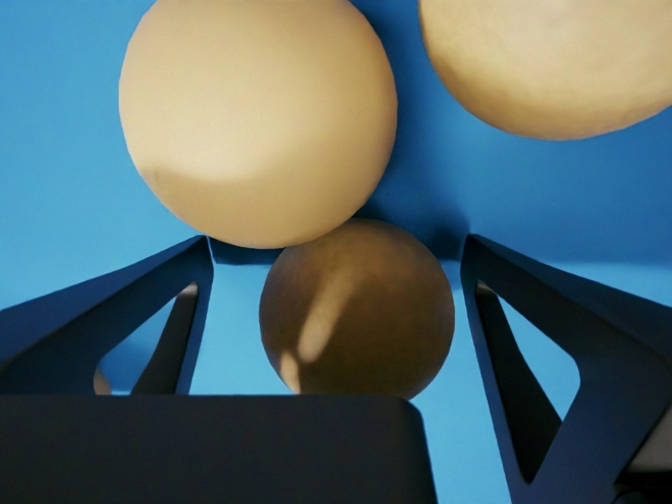

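>>> {"name": "execute_actions", "arguments": {
  "actions": [
    {"arm3":{"joints":{"joint2_rad":2.288}},"arm4":{"joints":{"joint2_rad":2.395,"joint1_rad":0.355}}}
  ],
  "cameras": []
}}

>>> {"name": "execute_actions", "arguments": {
  "actions": [
    {"arm3":{"joints":{"gripper_m":0.035}},"arm4":{"joints":{"gripper_m":0.035}}}
  ],
  "cameras": ["arm3_cam_wrist","arm4_cam_wrist"]
}}

Scene clock: 150.87 s.
Joint torques (N m, as the arm reports them, + toward a larger angle): arm1=[ 0.16  4.61  7.93  1.98  0.   -0.03] | arm2=[-1.48  6.28  7.51  2.25  0.01 -0.12] | arm3=[  2.31 -18.54   9.06   1.29  -0.15  -0.23] | arm4=[ -0.64 -23.24   7.87   0.9    0.09  -0.07] | arm5=[-0.21  4.67  7.26  1.68 -0.04 -0.06] | arm6=[0.68 4.41 7.03 1.77 0.1  0.02]
arm1.joint_positions: joint1_rad=-0.013 joint2_rad=+0.427 joint3_rad=+1.465 joint4_rad=-1.543 joint5_rad=+0.015 joint6_rad=-0.001 gripper_m=+0.095
arm1.joint_status: not commanded
arm1.hand: x=-0.8704 y=+0.5451 z=+1.3730 quat_wxyz=(-0.364, -0.601, -0.611, +0.365) (m; scene frame)
arm2.joint_positions: joint1_rad=-0.014 joint2_rad=+0.442 joint3_rad=+1.473 joint4_rad=-1.523 joint5_rad=-0.002 joint6_rad=-0.015 gripper_m=+0.094
arm2.joint_status: not commanded
arm2.hand: x=-0.8651 y=-0.5275 z=+1.3653 quat_wxyz=(-0.376, +0.595, -0.619, -0.349) (m; scene frame)
arm3.joint_positions: joint1_rad=+0.417 joint2_rad=+2.259 joint3_rad=+1.715 joint4_rad=-1.029 joint5_rad=-0.012 joint6_rad=-0.164 gripper_m=+0.080
arm3.joint_status: all done
arm3.hand: x=+0.2575 y=+0.0627 z=+0.7474 quat_wxyz=(-0.005, -0.478, -0.878, -0.006) (m; scene frame)
arm4.joint_positions: joint1_rad=+0.366 joint2_rad=+2.374 joint3_rad=+1.889 joint4_rad=-1.079 joint5_rad=+0.007 joint6_rad=-0.208 gripper_m=+0.075
arm4.joint_status: all done
arm4.hand: x=-0.2162 y=-0.0047 z=+0.7449 quat_wxyz=(-0.005, +0.869, -0.495, +0.002) (m; scene frame)
arm5.joint_positions: joint1_rad=+0.007 joint2_rad=+0.433 joint3_rad=+1.471 joint4_rad=-1.550 joint5_rad=-0.012 joint6_rad=+0.012 gripper_m=+0.094
arm5.joint_status: not commanded
arm5.hand: x=+0.8718 y=+0.5347 z=+1.3709 quat_wxyz=(-0.367, -0.607, -0.614, +0.346) (m; scene frame)
arm6.joint_positions: joint1_rad=-0.003 joint2_rad=+0.423 joint3_rad=+1.460 joint4_rad=-1.530 joint5_rad=-0.009 joint6_rad=+0.000 gripper_m=+0.095
arm6.joint_status: not commanded
arm6.hand: x=+0.8631 y=-0.5354 z=+1.2906 quat_wxyz=(-0.370, +0.603, -0.610, -0.356) (m; scene frame)
pictures: none
No camera images: the call's "cameras" was empty. Leave "cameras" out to get every camera's image.

Scene clock: 151.47 s.
Joint torques (N m, as the arm reports them, + toward a larger angle): arm1=[ 0.3   4.81  7.96  1.96  0.02 -0.04] | arm2=[-1.46  6.29  7.49  2.25  0.01 -0.12] | arm3=[  2.21 -18.43   9.16   1.23  -0.12  -0.22] | arm4=[ -0.29 -23.16   7.86   0.9    0.02  -0.06] | arm5=[-0.1   4.69  7.27  1.69 -0.04 -0.06] | arm6=[ 0.79  4.5   7.06  1.73  0.13 -0.01]
arm1.joint_positions: joint1_rad=-0.013 joint2_rad=+0.427 joint3_rad=+1.465 joint4_rad=-1.543 joint5_rad=+0.015 joint6_rad=-0.001 gripper_m=+0.095
arm1.joint_status: not commanded
arm1.hand: x=-0.8704 y=+0.5451 z=+1.3730 quat_wxyz=(-0.364, -0.601, -0.611, +0.365) (m; scene frame)
arm2.joint_positions: joint1_rad=-0.014 joint2_rad=+0.442 joint3_rad=+1.473 joint4_rad=-1.523 joint5_rad=-0.002 joint6_rad=-0.015 gripper_m=+0.094
arm2.joint_status: not commanded
arm2.hand: x=-0.8651 y=-0.5275 z=+1.3653 quat_wxyz=(-0.376, +0.595, -0.619, -0.349) (m; scene frame)
arm3.joint_positions: joint1_rad=+0.417 joint2_rad=+2.259 joint3_rad=+1.715 joint4_rad=-1.029 joint5_rad=-0.012 joint6_rad=-0.164 gripper_m=+0.047
arm3.joint_status: gripper_m off_target (ended at +0.047, target +0.035)
arm3.hand: x=+0.2575 y=+0.0627 z=+0.7474 quat_wxyz=(-0.005, -0.478, -0.878, -0.006) (m; scene frame)
arm4.joint_positions: joint1_rad=+0.362 joint2_rad=+2.374 joint3_rad=+1.889 joint4_rad=-1.079 joint5_rad=+0.008 joint6_rad=-0.209 gripper_m=+0.045
arm4.joint_status: gripper_m off_target (ended at +0.045, target +0.035)
arm4.hand: x=-0.2139 y=-0.0039 z=+0.7449 quat_wxyz=(-0.005, +0.868, -0.497, +0.003) (m; scene frame)
arm5.joint_positions: joint1_rad=+0.007 joint2_rad=+0.433 joint3_rad=+1.471 joint4_rad=-1.550 joint5_rad=-0.012 joint6_rad=+0.012 gripper_m=+0.094
arm5.joint_status: not commanded
arm5.hand: x=+0.8718 y=+0.5347 z=+1.3709 quat_wxyz=(-0.367, -0.607, -0.614, +0.346) (m; scene frame)
arm6.joint_positions: joint1_rad=-0.003 joint2_rad=+0.423 joint3_rad=+1.460 joint4_rad=-1.530 joint5_rad=-0.009 joint6_rad=+0.000 gripper_m=+0.095
arm6.joint_status: not commanded
arm6.hand: x=+0.8631 y=-0.5354 z=+1.2906 quat_wxyz=(-0.370, +0.603, -0.610, -0.356) (m; scene frame)
pictures: arm3_cam_wrist, arm4_cam_wrist
camera_calibration (this result's frames):
arm3_cam_wrist: T_world_to_cam=[[-0.842746, -0.538039, -0.0171261, 0.264946], [-0.44273, 0.67466, 0.590613, -0.365817], [-0.306219, 0.505319, -0.806773, 0.774791], [0, 0, 0, 1]] pos_world=[0.298579, -0.00216347, 0.845674]
arm4_cam_wrist: T_world_to_cam=[[0.861914, 0.506657, 0.0200827, 0.170341], [0.406175, -0.713602, 0.570784, -0.332725], [0.303523, -0.48381, -0.820854, 0.799559], [0, 0, 0, 1]] pos_world=[-0.254359, 0.0630964, 0.842815]
Images, in order (width x height): arm3_cam_wrist 672x504, arm4_cam_wrist 672x504.

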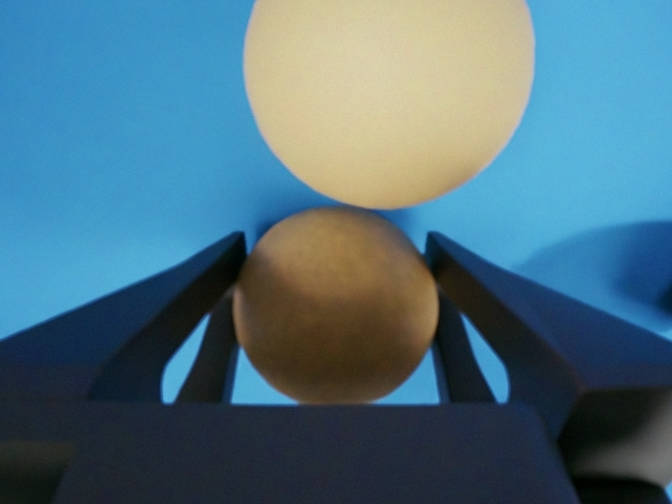

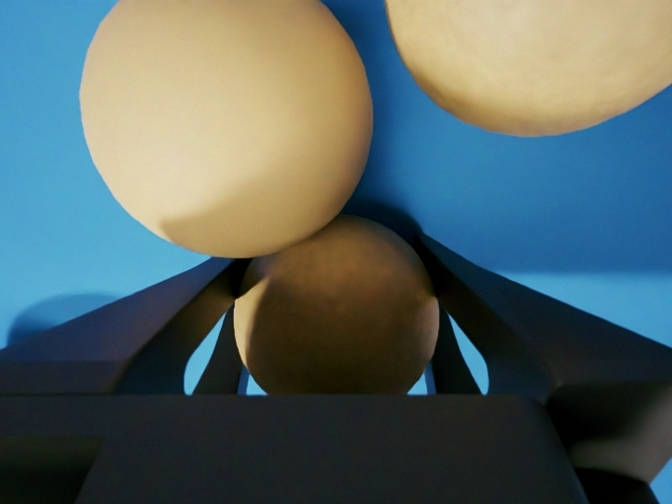

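>>> {"name": "execute_actions", "arguments": {
  "actions": [
    {"arm3":{"joints":{"joint2_rad":1.3,"joint4_rad":-0.989,"joint6_rad":0}},"arm4":{"joints":{"joint2_rad":1.3,"joint4_rad":-0.843,"joint6_rad":0}}}
  ],
  "cameras": []
}}

>>> {"name": "execute_actions", "arguments": {
  "actions": [
    {"arm3":{"joints":{"joint1_rad":-0.8,"joint3_rad":2.26}},"arm4":{"joints":{"joint1_rad":0.9,"joint3_rad":1.98}}}
  ],
  "cameras": []
}}

>>> {"name": "execute_actions", "arguments": {
  "actions": [
    {"arm3":{"joints":{"joint2_rad":2.27}},"arm4":{"joints":{"joint2_rad":2.14}}}
  ],
  "cameras": []
}}

>>> {"name": "execute_actions", "arguments": {
  "actions": [
    {"arm3":{"joints":{"gripper_m":0.08}},"arm4":{"joints":{"gripper_m":0.085}}}
  ],
  "cameras": []
}}

>>> {"name": "execute_actions", "arguments": {
  "actions": [
    {"arm3":{"joints":{"joint2_rad":1.35}},"arm4":{"joints":{"joint2_rad":1.35}}}
  ],
  "cameras": []
}}

>>> {"name": "execute_actions", "arguments": {
  "actions": [
    {"arm3":{"joints":{"joint1_rad":-0.365,"joint3_rad":1.735,"joint4_rad":-1.243,"joint6_rad":0.37}},"arm4":{"joints":{"joint1_rad":-0.595,"joint3_rad":2.27,"joint4_rad":-1.267}}}
  ],
  "cameras": []
}}

>>> {"name": "execute_actions", "arguments": {
  "actions": [
    {"arm3":{"joints":{"joint2_rad":2.075}},"arm4":{"joints":{"joint2_rad":2.395}}}
  ],
  "cameras": ["arm3_cam_wrist","arm4_cam_wrist","cam_high"]
}}

Scene clock: 168.80 s.
Joint torques (N m, as the arm reports them, + toward a larger angle): arm1=[ 0.25  4.69  7.88  1.94  0.   -0.04] | arm2=[-1.55  6.25  7.51  2.26  0.01 -0.12] | arm3=[ 2.1  -9.92 11.78  2.65 -0.12 -0.09] | arm4=[ -0.32 -10.6   10.34   2.34   0.08   0.14] | arm5=[-0.19  4.67  7.29  1.69 -0.04 -0.06] | arm6=[1.03 4.65 7.27 1.64 0.14 0.05]
arm1.joint_positions: joint1_rad=-0.013 joint2_rad=+0.427 joint3_rad=+1.465 joint4_rad=-1.543 joint5_rad=+0.015 joint6_rad=-0.001 gripper_m=+0.095
arm1.joint_status: not commanded
arm1.hand: x=-0.8704 y=+0.5451 z=+1.3730 quat_wxyz=(-0.364, -0.601, -0.611, +0.365) (m; scene frame)
arm2.joint_positions: joint1_rad=-0.014 joint2_rad=+0.442 joint3_rad=+1.473 joint4_rad=-1.523 joint5_rad=-0.002 joint6_rad=-0.015 gripper_m=+0.094
arm2.joint_status: not commanded
arm2.hand: x=-0.8651 y=-0.5275 z=+1.3653 quat_wxyz=(-0.376, +0.595, -0.619, -0.349) (m; scene frame)
arm3.joint_positions: joint1_rad=+0.417 joint2_rad=+1.304 joint3_rad=+1.711 joint4_rad=-0.995 joint5_rad=-0.012 joint6_rad=-0.008 gripper_m=+0.047
arm3.joint_status: all done
arm3.hand: x=+0.2158 y=+0.1538 z=+1.3390 quat_wxyz=(-0.399, -0.478, -0.740, +0.255) (m; scene frame)
arm4.joint_positions: joint1_rad=+0.362 joint2_rad=+1.307 joint3_rad=+1.877 joint4_rad=-0.845 joint5_rad=+0.008 joint6_rad=-0.012 gripper_m=+0.045
arm4.joint_status: all done
arm4.hand: x=-0.1751 y=-0.1295 z=+1.4778 quat_wxyz=(-0.359, +0.650, -0.463, -0.484) (m; scene frame)
arm5.joint_positions: joint1_rad=+0.007 joint2_rad=+0.433 joint3_rad=+1.471 joint4_rad=-1.550 joint5_rad=-0.012 joint6_rad=+0.012 gripper_m=+0.094
arm5.joint_status: not commanded
arm5.hand: x=+0.8718 y=+0.5347 z=+1.3709 quat_wxyz=(-0.367, -0.607, -0.614, +0.346) (m; scene frame)
arm6.joint_positions: joint1_rad=-0.003 joint2_rad=+0.423 joint3_rad=+1.460 joint4_rad=-1.530 joint5_rad=-0.009 joint6_rad=+0.000 gripper_m=+0.095
arm6.joint_status: not commanded
arm6.hand: x=+0.8631 y=-0.5354 z=+1.2906 quat_wxyz=(-0.370, +0.603, -0.610, -0.356) (m; scene frame)
pictures: none
No camera images: the call's "cameras" was empty. Leave "cameras" out to get every camera's image.

Scene clock: 170.40 s.
Joint torques (N m, as the arm reports them, + toward a larger angle): arm1=[ 0.2   4.66  7.87  1.95  0.   -0.03] | arm2=[-1.44  6.28  7.51  2.24  0.01 -0.12] | arm3=[ 1.48 -5.99 10.62  2.81 -0.11 -0.08] | arm4=[  0.05 -10.98  15.39   2.27   0.07   0.13] | arm5=[-0.21  4.66  7.3   1.68 -0.03 -0.06] | arm6=[0.55 4.29 7.12 1.92 0.13 0.04]
arm1.joint_positions: joint1_rad=-0.013 joint2_rad=+0.427 joint3_rad=+1.465 joint4_rad=-1.543 joint5_rad=+0.015 joint6_rad=-0.001 gripper_m=+0.095
arm1.joint_status: not commanded
arm1.hand: x=-0.8704 y=+0.5451 z=+1.3730 quat_wxyz=(-0.364, -0.601, -0.611, +0.365) (m; scene frame)
arm2.joint_positions: joint1_rad=-0.014 joint2_rad=+0.442 joint3_rad=+1.473 joint4_rad=-1.523 joint5_rad=-0.002 joint6_rad=-0.015 gripper_m=+0.094
arm2.joint_status: not commanded
arm2.hand: x=-0.8651 y=-0.5275 z=+1.3653 quat_wxyz=(-0.376, +0.595, -0.619, -0.349) (m; scene frame)
arm3.joint_positions: joint1_rad=-0.796 joint2_rad=+1.292 joint3_rad=+2.234 joint4_rad=-0.995 joint5_rad=-0.012 joint6_rad=-0.006 gripper_m=+0.047
arm3.joint_status: all done
arm3.hand: x=-0.3282 y=+0.3356 z=+1.6171 quat_wxyz=(-0.262, -0.671, -0.277, +0.636) (m; scene frame)
arm4.joint_positions: joint1_rad=+0.903 joint2_rad=+1.309 joint3_rad=+1.923 joint4_rad=-0.845 joint5_rad=+0.008 joint6_rad=-0.011 gripper_m=+0.045
arm4.joint_status: all done
arm4.hand: x=-0.4134 y=-0.2960 z=+1.5015 quat_wxyz=(-0.221, +0.737, -0.270, -0.578) (m; scene frame)
arm5.joint_positions: joint1_rad=+0.007 joint2_rad=+0.433 joint3_rad=+1.471 joint4_rad=-1.550 joint5_rad=-0.012 joint6_rad=+0.012 gripper_m=+0.094
arm5.joint_status: not commanded
arm5.hand: x=+0.8718 y=+0.5347 z=+1.3709 quat_wxyz=(-0.367, -0.607, -0.614, +0.346) (m; scene frame)
arm6.joint_positions: joint1_rad=-0.003 joint2_rad=+0.423 joint3_rad=+1.460 joint4_rad=-1.530 joint5_rad=-0.009 joint6_rad=+0.000 gripper_m=+0.095
arm6.joint_status: not commanded
arm6.hand: x=+0.8631 y=-0.5354 z=+1.2906 quat_wxyz=(-0.370, +0.603, -0.610, -0.356) (m; scene frame)
pictures: none
No camera images: the call's "cameras" was empty. Leave "cameras" out to get every camera's image.

Scene clock: 172.43 s.
Joint torques (N m, as the arm reports them, + toward a larger angle): arm1=[ 0.25  4.4   8.    1.91  0.   -0.03] | arm2=[-1.48  6.26  7.5   2.25  0.01 -0.12] | arm3=[  1.58 -20.93  15.26   1.9   -0.07  -0.16] | arm4=[ -0.05 -23.45  13.07   1.61   0.08   0.12] | arm5=[-0.26  4.63  7.27  1.68 -0.04 -0.06] | arm6=[ 0.68  4.28  7.27  1.78  0.11 -0.01]
arm1.joint_positions: joint1_rad=-0.013 joint2_rad=+0.427 joint3_rad=+1.465 joint4_rad=-1.543 joint5_rad=+0.015 joint6_rad=-0.001 gripper_m=+0.095
arm1.joint_status: not commanded
arm1.hand: x=-0.8704 y=+0.5451 z=+1.3730 quat_wxyz=(-0.364, -0.601, -0.611, +0.365) (m; scene frame)
arm2.joint_positions: joint1_rad=-0.014 joint2_rad=+0.442 joint3_rad=+1.473 joint4_rad=-1.523 joint5_rad=-0.002 joint6_rad=-0.015 gripper_m=+0.094
arm2.joint_status: not commanded
arm2.hand: x=-0.8651 y=-0.5275 z=+1.3653 quat_wxyz=(-0.376, +0.595, -0.619, -0.349) (m; scene frame)
arm3.joint_positions: joint1_rad=-0.800 joint2_rad=+2.243 joint3_rad=+2.224 joint4_rad=-0.989 joint5_rad=-0.014 joint6_rad=-0.001 gripper_m=+0.047
arm3.joint_status: all done
arm3.hand: x=-0.5941 y=+0.0789 z=+0.9764 quat_wxyz=(-0.111, -0.891, -0.360, +0.254) (m; scene frame)
arm4.joint_positions: joint1_rad=+0.904 joint2_rad=+2.131 joint3_rad=+1.958 joint4_rad=-0.845 joint5_rad=+0.008 joint6_rad=-0.011 gripper_m=+0.045
arm4.joint_status: all done
arm4.hand: x=-0.5972 y=-0.1381 z=+0.9627 quat_wxyz=(-0.099, +0.905, -0.329, -0.252) (m; scene frame)
arm5.joint_positions: joint1_rad=+0.007 joint2_rad=+0.433 joint3_rad=+1.471 joint4_rad=-1.550 joint5_rad=-0.012 joint6_rad=+0.012 gripper_m=+0.094
arm5.joint_status: not commanded
arm5.hand: x=+0.8718 y=+0.5347 z=+1.3709 quat_wxyz=(-0.367, -0.607, -0.614, +0.346) (m; scene frame)
arm6.joint_positions: joint1_rad=-0.003 joint2_rad=+0.423 joint3_rad=+1.460 joint4_rad=-1.530 joint5_rad=-0.009 joint6_rad=+0.000 gripper_m=+0.095
arm6.joint_status: not commanded
arm6.hand: x=+0.8631 y=-0.5354 z=+1.2906 quat_wxyz=(-0.370, +0.603, -0.610, -0.356) (m; scene frame)
pictures: none
No camera images: the call's "cameras" was empty. Leave "cameras" out to get every camera's image.

Scene clock: 173.03 s.
Joint torques (N m, as the arm reports them, + toward a larger angle): arm1=[ 0.47  4.73  7.92  1.97  0.02 -0.04] | arm2=[-1.52  6.28  7.5   2.24  0.01 -0.12] | arm3=[  1.7  -20.74  15.21   1.86  -0.05  -0.16] | arm4=[ -0.11 -23.14  13.02   1.6    0.08   0.13] | arm5=[-0.19  4.74  7.29  1.68 -0.04 -0.06] | arm6=[0.66 4.26 7.32 1.84 0.12 0.03]
arm1.joint_positions: joint1_rad=-0.013 joint2_rad=+0.427 joint3_rad=+1.465 joint4_rad=-1.543 joint5_rad=+0.015 joint6_rad=-0.001 gripper_m=+0.095
arm1.joint_status: not commanded
arm1.hand: x=-0.8704 y=+0.5451 z=+1.3730 quat_wxyz=(-0.364, -0.601, -0.611, +0.365) (m; scene frame)
arm2.joint_positions: joint1_rad=-0.014 joint2_rad=+0.442 joint3_rad=+1.473 joint4_rad=-1.523 joint5_rad=-0.002 joint6_rad=-0.015 gripper_m=+0.094
arm2.joint_status: not commanded
arm2.hand: x=-0.8651 y=-0.5275 z=+1.3653 quat_wxyz=(-0.376, +0.595, -0.619, -0.349) (m; scene frame)
arm3.joint_positions: joint1_rad=-0.800 joint2_rad=+2.243 joint3_rad=+2.224 joint4_rad=-0.989 joint5_rad=-0.014 joint6_rad=-0.001 gripper_m=+0.080
arm3.joint_status: all done
arm3.hand: x=-0.5941 y=+0.0789 z=+0.9764 quat_wxyz=(-0.111, -0.891, -0.360, +0.254) (m; scene frame)
arm4.joint_positions: joint1_rad=+0.904 joint2_rad=+2.131 joint3_rad=+1.958 joint4_rad=-0.845 joint5_rad=+0.008 joint6_rad=-0.011 gripper_m=+0.085
arm4.joint_status: all done
arm4.hand: x=-0.5972 y=-0.1381 z=+0.9627 quat_wxyz=(-0.099, +0.905, -0.329, -0.252) (m; scene frame)
arm5.joint_positions: joint1_rad=+0.007 joint2_rad=+0.433 joint3_rad=+1.471 joint4_rad=-1.550 joint5_rad=-0.012 joint6_rad=+0.012 gripper_m=+0.094
arm5.joint_status: not commanded
arm5.hand: x=+0.8718 y=+0.5347 z=+1.3709 quat_wxyz=(-0.367, -0.607, -0.614, +0.346) (m; scene frame)
arm6.joint_positions: joint1_rad=-0.003 joint2_rad=+0.423 joint3_rad=+1.460 joint4_rad=-1.530 joint5_rad=-0.009 joint6_rad=+0.000 gripper_m=+0.095
arm6.joint_status: not commanded
arm6.hand: x=+0.8631 y=-0.5354 z=+1.2906 quat_wxyz=(-0.370, +0.603, -0.610, -0.356) (m; scene frame)
pictures: none
No camera images: the call's "cameras" was empty. Leave "cameras" out to get every camera's image.

Scene clock: 175.50 s.
Joint torques (N m, as the arm reports them, + toward a larger angle): arm1=[ 0.42  4.76  7.94  1.96  0.01 -0.04] | arm2=[-1.48  6.3   7.5   2.25  0.01 -0.12] | arm3=[ 1.75 -6.81 10.06  2.67 -0.05 -0.17] | arm4=[ -0.03 -10.39  10.15   2.32   0.08   0.13] | arm5=[-0.13  4.7   7.29  1.68 -0.04 -0.06] | arm6=[1.3  4.36 7.16 1.81 0.12 0.02]
arm1.joint_positions: joint1_rad=-0.013 joint2_rad=+0.427 joint3_rad=+1.465 joint4_rad=-1.543 joint5_rad=+0.015 joint6_rad=-0.001 gripper_m=+0.095
arm1.joint_status: not commanded
arm1.hand: x=-0.8704 y=+0.5451 z=+1.3730 quat_wxyz=(-0.364, -0.601, -0.611, +0.365) (m; scene frame)
arm2.joint_positions: joint1_rad=-0.014 joint2_rad=+0.442 joint3_rad=+1.473 joint4_rad=-1.523 joint5_rad=-0.002 joint6_rad=-0.015 gripper_m=+0.094
arm2.joint_status: not commanded
arm2.hand: x=-0.8651 y=-0.5275 z=+1.3653 quat_wxyz=(-0.376, +0.595, -0.619, -0.349) (m; scene frame)
arm3.joint_positions: joint1_rad=-0.800 joint2_rad=+1.337 joint3_rad=+2.244 joint4_rad=-0.989 joint5_rad=-0.014 joint6_rad=-0.001 gripper_m=+0.080
arm3.joint_status: all done
arm3.hand: x=-0.3493 y=+0.3175 z=+1.6028 quat_wxyz=(-0.258, -0.682, -0.278, +0.626) (m; scene frame)
arm4.joint_positions: joint1_rad=+0.904 joint2_rad=+1.350 joint3_rad=+1.977 joint4_rad=-0.845 joint5_rad=+0.008 joint6_rad=-0.011 gripper_m=+0.085
arm4.joint_status: all done
arm4.hand: x=-0.4242 y=-0.2872 z=+1.5091 quat_wxyz=(-0.222, +0.734, -0.268, -0.583) (m; scene frame)
arm5.joint_positions: joint1_rad=+0.007 joint2_rad=+0.433 joint3_rad=+1.471 joint4_rad=-1.550 joint5_rad=-0.012 joint6_rad=+0.012 gripper_m=+0.094
arm5.joint_status: not commanded
arm5.hand: x=+0.8718 y=+0.5347 z=+1.3709 quat_wxyz=(-0.367, -0.607, -0.614, +0.346) (m; scene frame)
arm6.joint_positions: joint1_rad=-0.003 joint2_rad=+0.423 joint3_rad=+1.460 joint4_rad=-1.530 joint5_rad=-0.009 joint6_rad=+0.000 gripper_m=+0.095
arm6.joint_status: not commanded
arm6.hand: x=+0.8631 y=-0.5354 z=+1.2906 quat_wxyz=(-0.370, +0.603, -0.610, -0.356) (m; scene frame)
pictures: none
No camera images: the call's "cameras" was empty. Leave "cameras" out to get every camera's image.

Scene clock: 177.23 s.
Joint torques (N m, as the arm reports them, + toward a larger angle): arm1=[ 0.07  4.69  7.94  1.92  0.01 -0.02] | arm2=[-1.49  6.32  7.51  2.23  0.01 -0.12] | arm3=[  1.2  -10.02  12.25   1.62   0.    -0.09] | arm4=[  0.66 -10.77  12.81   1.77   0.03   0.13] | arm5=[-0.16  4.69  7.29  1.67 -0.04 -0.06] | arm6=[1.11 4.24 7.13 1.82 0.05 0.02]
arm1.joint_positions: joint1_rad=-0.013 joint2_rad=+0.427 joint3_rad=+1.465 joint4_rad=-1.543 joint5_rad=+0.015 joint6_rad=-0.001 gripper_m=+0.095
arm1.joint_status: not commanded
arm1.hand: x=-0.8704 y=+0.5451 z=+1.3730 quat_wxyz=(-0.364, -0.601, -0.611, +0.365) (m; scene frame)
arm2.joint_positions: joint1_rad=-0.014 joint2_rad=+0.442 joint3_rad=+1.473 joint4_rad=-1.523 joint5_rad=-0.002 joint6_rad=-0.015 gripper_m=+0.094
arm2.joint_status: not commanded
arm2.hand: x=-0.8651 y=-0.5275 z=+1.3653 quat_wxyz=(-0.376, +0.595, -0.619, -0.349) (m; scene frame)
arm3.joint_positions: joint1_rad=-0.360 joint2_rad=+1.345 joint3_rad=+1.726 joint4_rad=-1.234 joint5_rad=-0.014 joint6_rad=+0.362 gripper_m=+0.080
arm3.joint_status: all done
arm3.hand: x=-0.1862 y=+0.1650 z=+1.2801 quat_wxyz=(-0.254, -0.854, -0.384, +0.243) (m; scene frame)
arm4.joint_positions: joint1_rad=-0.596 joint2_rad=+1.361 joint3_rad=+2.224 joint4_rad=-1.259 joint5_rad=+0.009 joint6_rad=-0.011 gripper_m=+0.085
arm4.joint_status: all done
arm4.hand: x=+0.2858 y=-0.2599 z=+1.5373 quat_wxyz=(-0.499, +0.378, -0.741, -0.242) (m; scene frame)
arm5.joint_positions: joint1_rad=+0.007 joint2_rad=+0.433 joint3_rad=+1.471 joint4_rad=-1.550 joint5_rad=-0.012 joint6_rad=+0.012 gripper_m=+0.094
arm5.joint_status: not commanded
arm5.hand: x=+0.8718 y=+0.5347 z=+1.3709 quat_wxyz=(-0.367, -0.607, -0.614, +0.346) (m; scene frame)
arm6.joint_positions: joint1_rad=-0.003 joint2_rad=+0.423 joint3_rad=+1.460 joint4_rad=-1.530 joint5_rad=-0.009 joint6_rad=+0.000 gripper_m=+0.095
arm6.joint_status: not commanded
arm6.hand: x=+0.8631 y=-0.5354 z=+1.2906 quat_wxyz=(-0.370, +0.603, -0.610, -0.356) (m; scene frame)
pictures: none
No camera images: the call's "cameras" was empty. Leave "cameras" out to get every camera's image.

Scene clock: 179.23 s.
Joint torques (N m, as the arm reports them, + toward a larger angle): arm1=[ 0.4   4.73  7.96  1.95  0.   -0.04] | arm2=[-1.53  6.29  7.51  2.25  0.01 -0.12] | arm3=[  1.32 -17.86  11.93   0.22  -0.02  -0.09] | arm4=[  0.33 -25.36  12.62   0.63   0.01   0.13] | arm5=[-0.33  4.57  7.27  1.67 -0.04 -0.07] | arm6=[1.19 4.42 7.23 1.86 0.09 0.02]
arm1.joint_positions: joint1_rad=-0.013 joint2_rad=+0.427 joint3_rad=+1.465 joint4_rad=-1.543 joint5_rad=+0.015 joint6_rad=-0.001 gripper_m=+0.095
arm1.joint_status: not commanded
arm1.hand: x=-0.8704 y=+0.5451 z=+1.3730 quat_wxyz=(-0.364, -0.601, -0.611, +0.365) (m; scene frame)
arm2.joint_positions: joint1_rad=-0.014 joint2_rad=+0.442 joint3_rad=+1.473 joint4_rad=-1.523 joint5_rad=-0.002 joint6_rad=-0.015 gripper_m=+0.094
arm2.joint_status: not commanded
arm2.hand: x=-0.8651 y=-0.5275 z=+1.3653 quat_wxyz=(-0.376, +0.595, -0.619, -0.349) (m; scene frame)
arm3.joint_positions: joint1_rad=-0.360 joint2_rad=+2.061 joint3_rad=+1.716 joint4_rad=-1.234 joint5_rad=-0.014 joint6_rad=+0.363 gripper_m=+0.080
arm3.joint_status: all done
arm3.hand: x=-0.2193 y=+0.0728 z=+0.8661 quat_wxyz=(-0.004, -0.913, -0.409, -0.010) (m; scene frame)
arm4.joint_positions: joint1_rad=-0.596 joint2_rad=+2.385 joint3_rad=+2.247 joint4_rad=-1.264 joint5_rad=+0.009 joint6_rad=-0.011 gripper_m=+0.085
arm4.joint_status: all done
arm4.hand: x=+0.4546 y=-0.0367 z=+0.8735 quat_wxyz=(-0.079, +0.454, -0.887, -0.032) (m; scene frame)
arm5.joint_positions: joint1_rad=+0.007 joint2_rad=+0.433 joint3_rad=+1.471 joint4_rad=-1.550 joint5_rad=-0.012 joint6_rad=+0.012 gripper_m=+0.094
arm5.joint_status: not commanded
arm5.hand: x=+0.8718 y=+0.5347 z=+1.3709 quat_wxyz=(-0.367, -0.607, -0.614, +0.346) (m; scene frame)
arm6.joint_positions: joint1_rad=-0.003 joint2_rad=+0.423 joint3_rad=+1.460 joint4_rad=-1.530 joint5_rad=-0.009 joint6_rad=+0.000 gripper_m=+0.095
arm6.joint_status: not commanded
arm6.hand: x=+0.8631 y=-0.5354 z=+1.2906 quat_wxyz=(-0.370, +0.603, -0.610, -0.356) (m; scene frame)
pictures: arm3_cam_wrist, arm4_cam_wrist, cam_high
camera_calibration (this result's frames):
arm3_cam_wrist: T_world_to_cam=[[-0.741631, 0.670595, -0.0169349, -0.195475], [0.526258, 0.597289, 0.605226, -0.448328], [0.415976, 0.439942, -0.795874, 0.873178], [0, 0, 0, 1]] pos_world=[-0.272255, 0.0147178, 0.962969]
arm4_cam_wrist: T_world_to_cam=[[0.809051, -0.587262, 0.0236404, -0.411008], [-0.540099, -0.727008, 0.423973, -0.143154], [-0.231796, -0.355784, -0.905366, 1.00821], [0, 0, 0, 1]] pos_world=[0.488909, 0.0132622, 0.983211]
Images, in order (width x height): arm3_cam_wrist 672x504, arm4_cam_wrist 672x504, cam_high 672x504.

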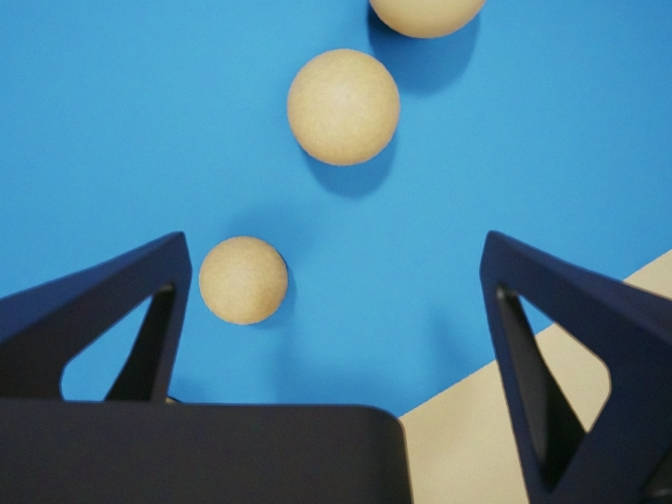

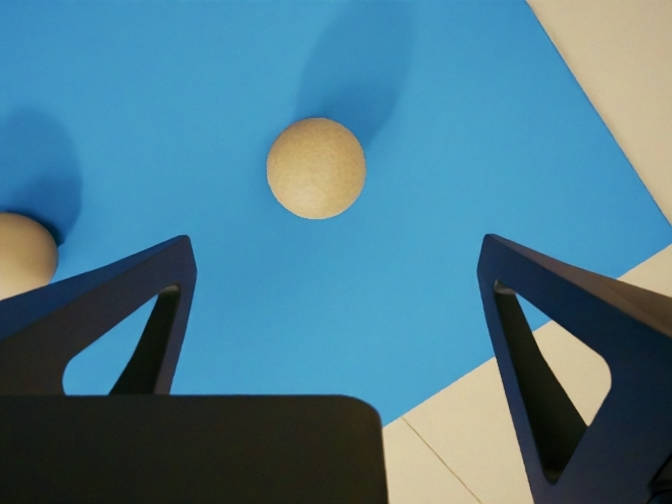

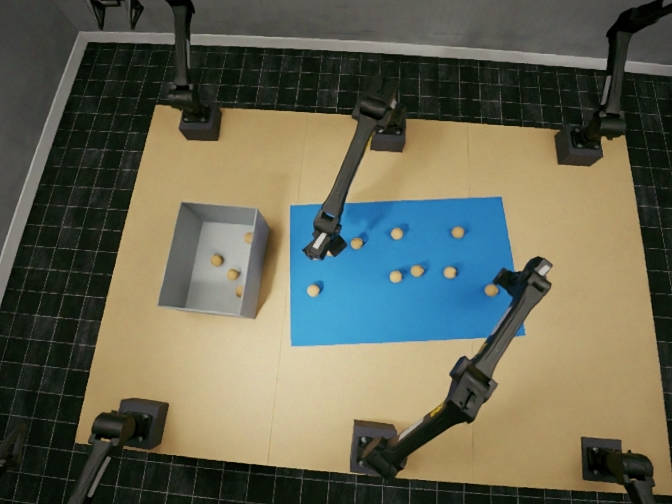

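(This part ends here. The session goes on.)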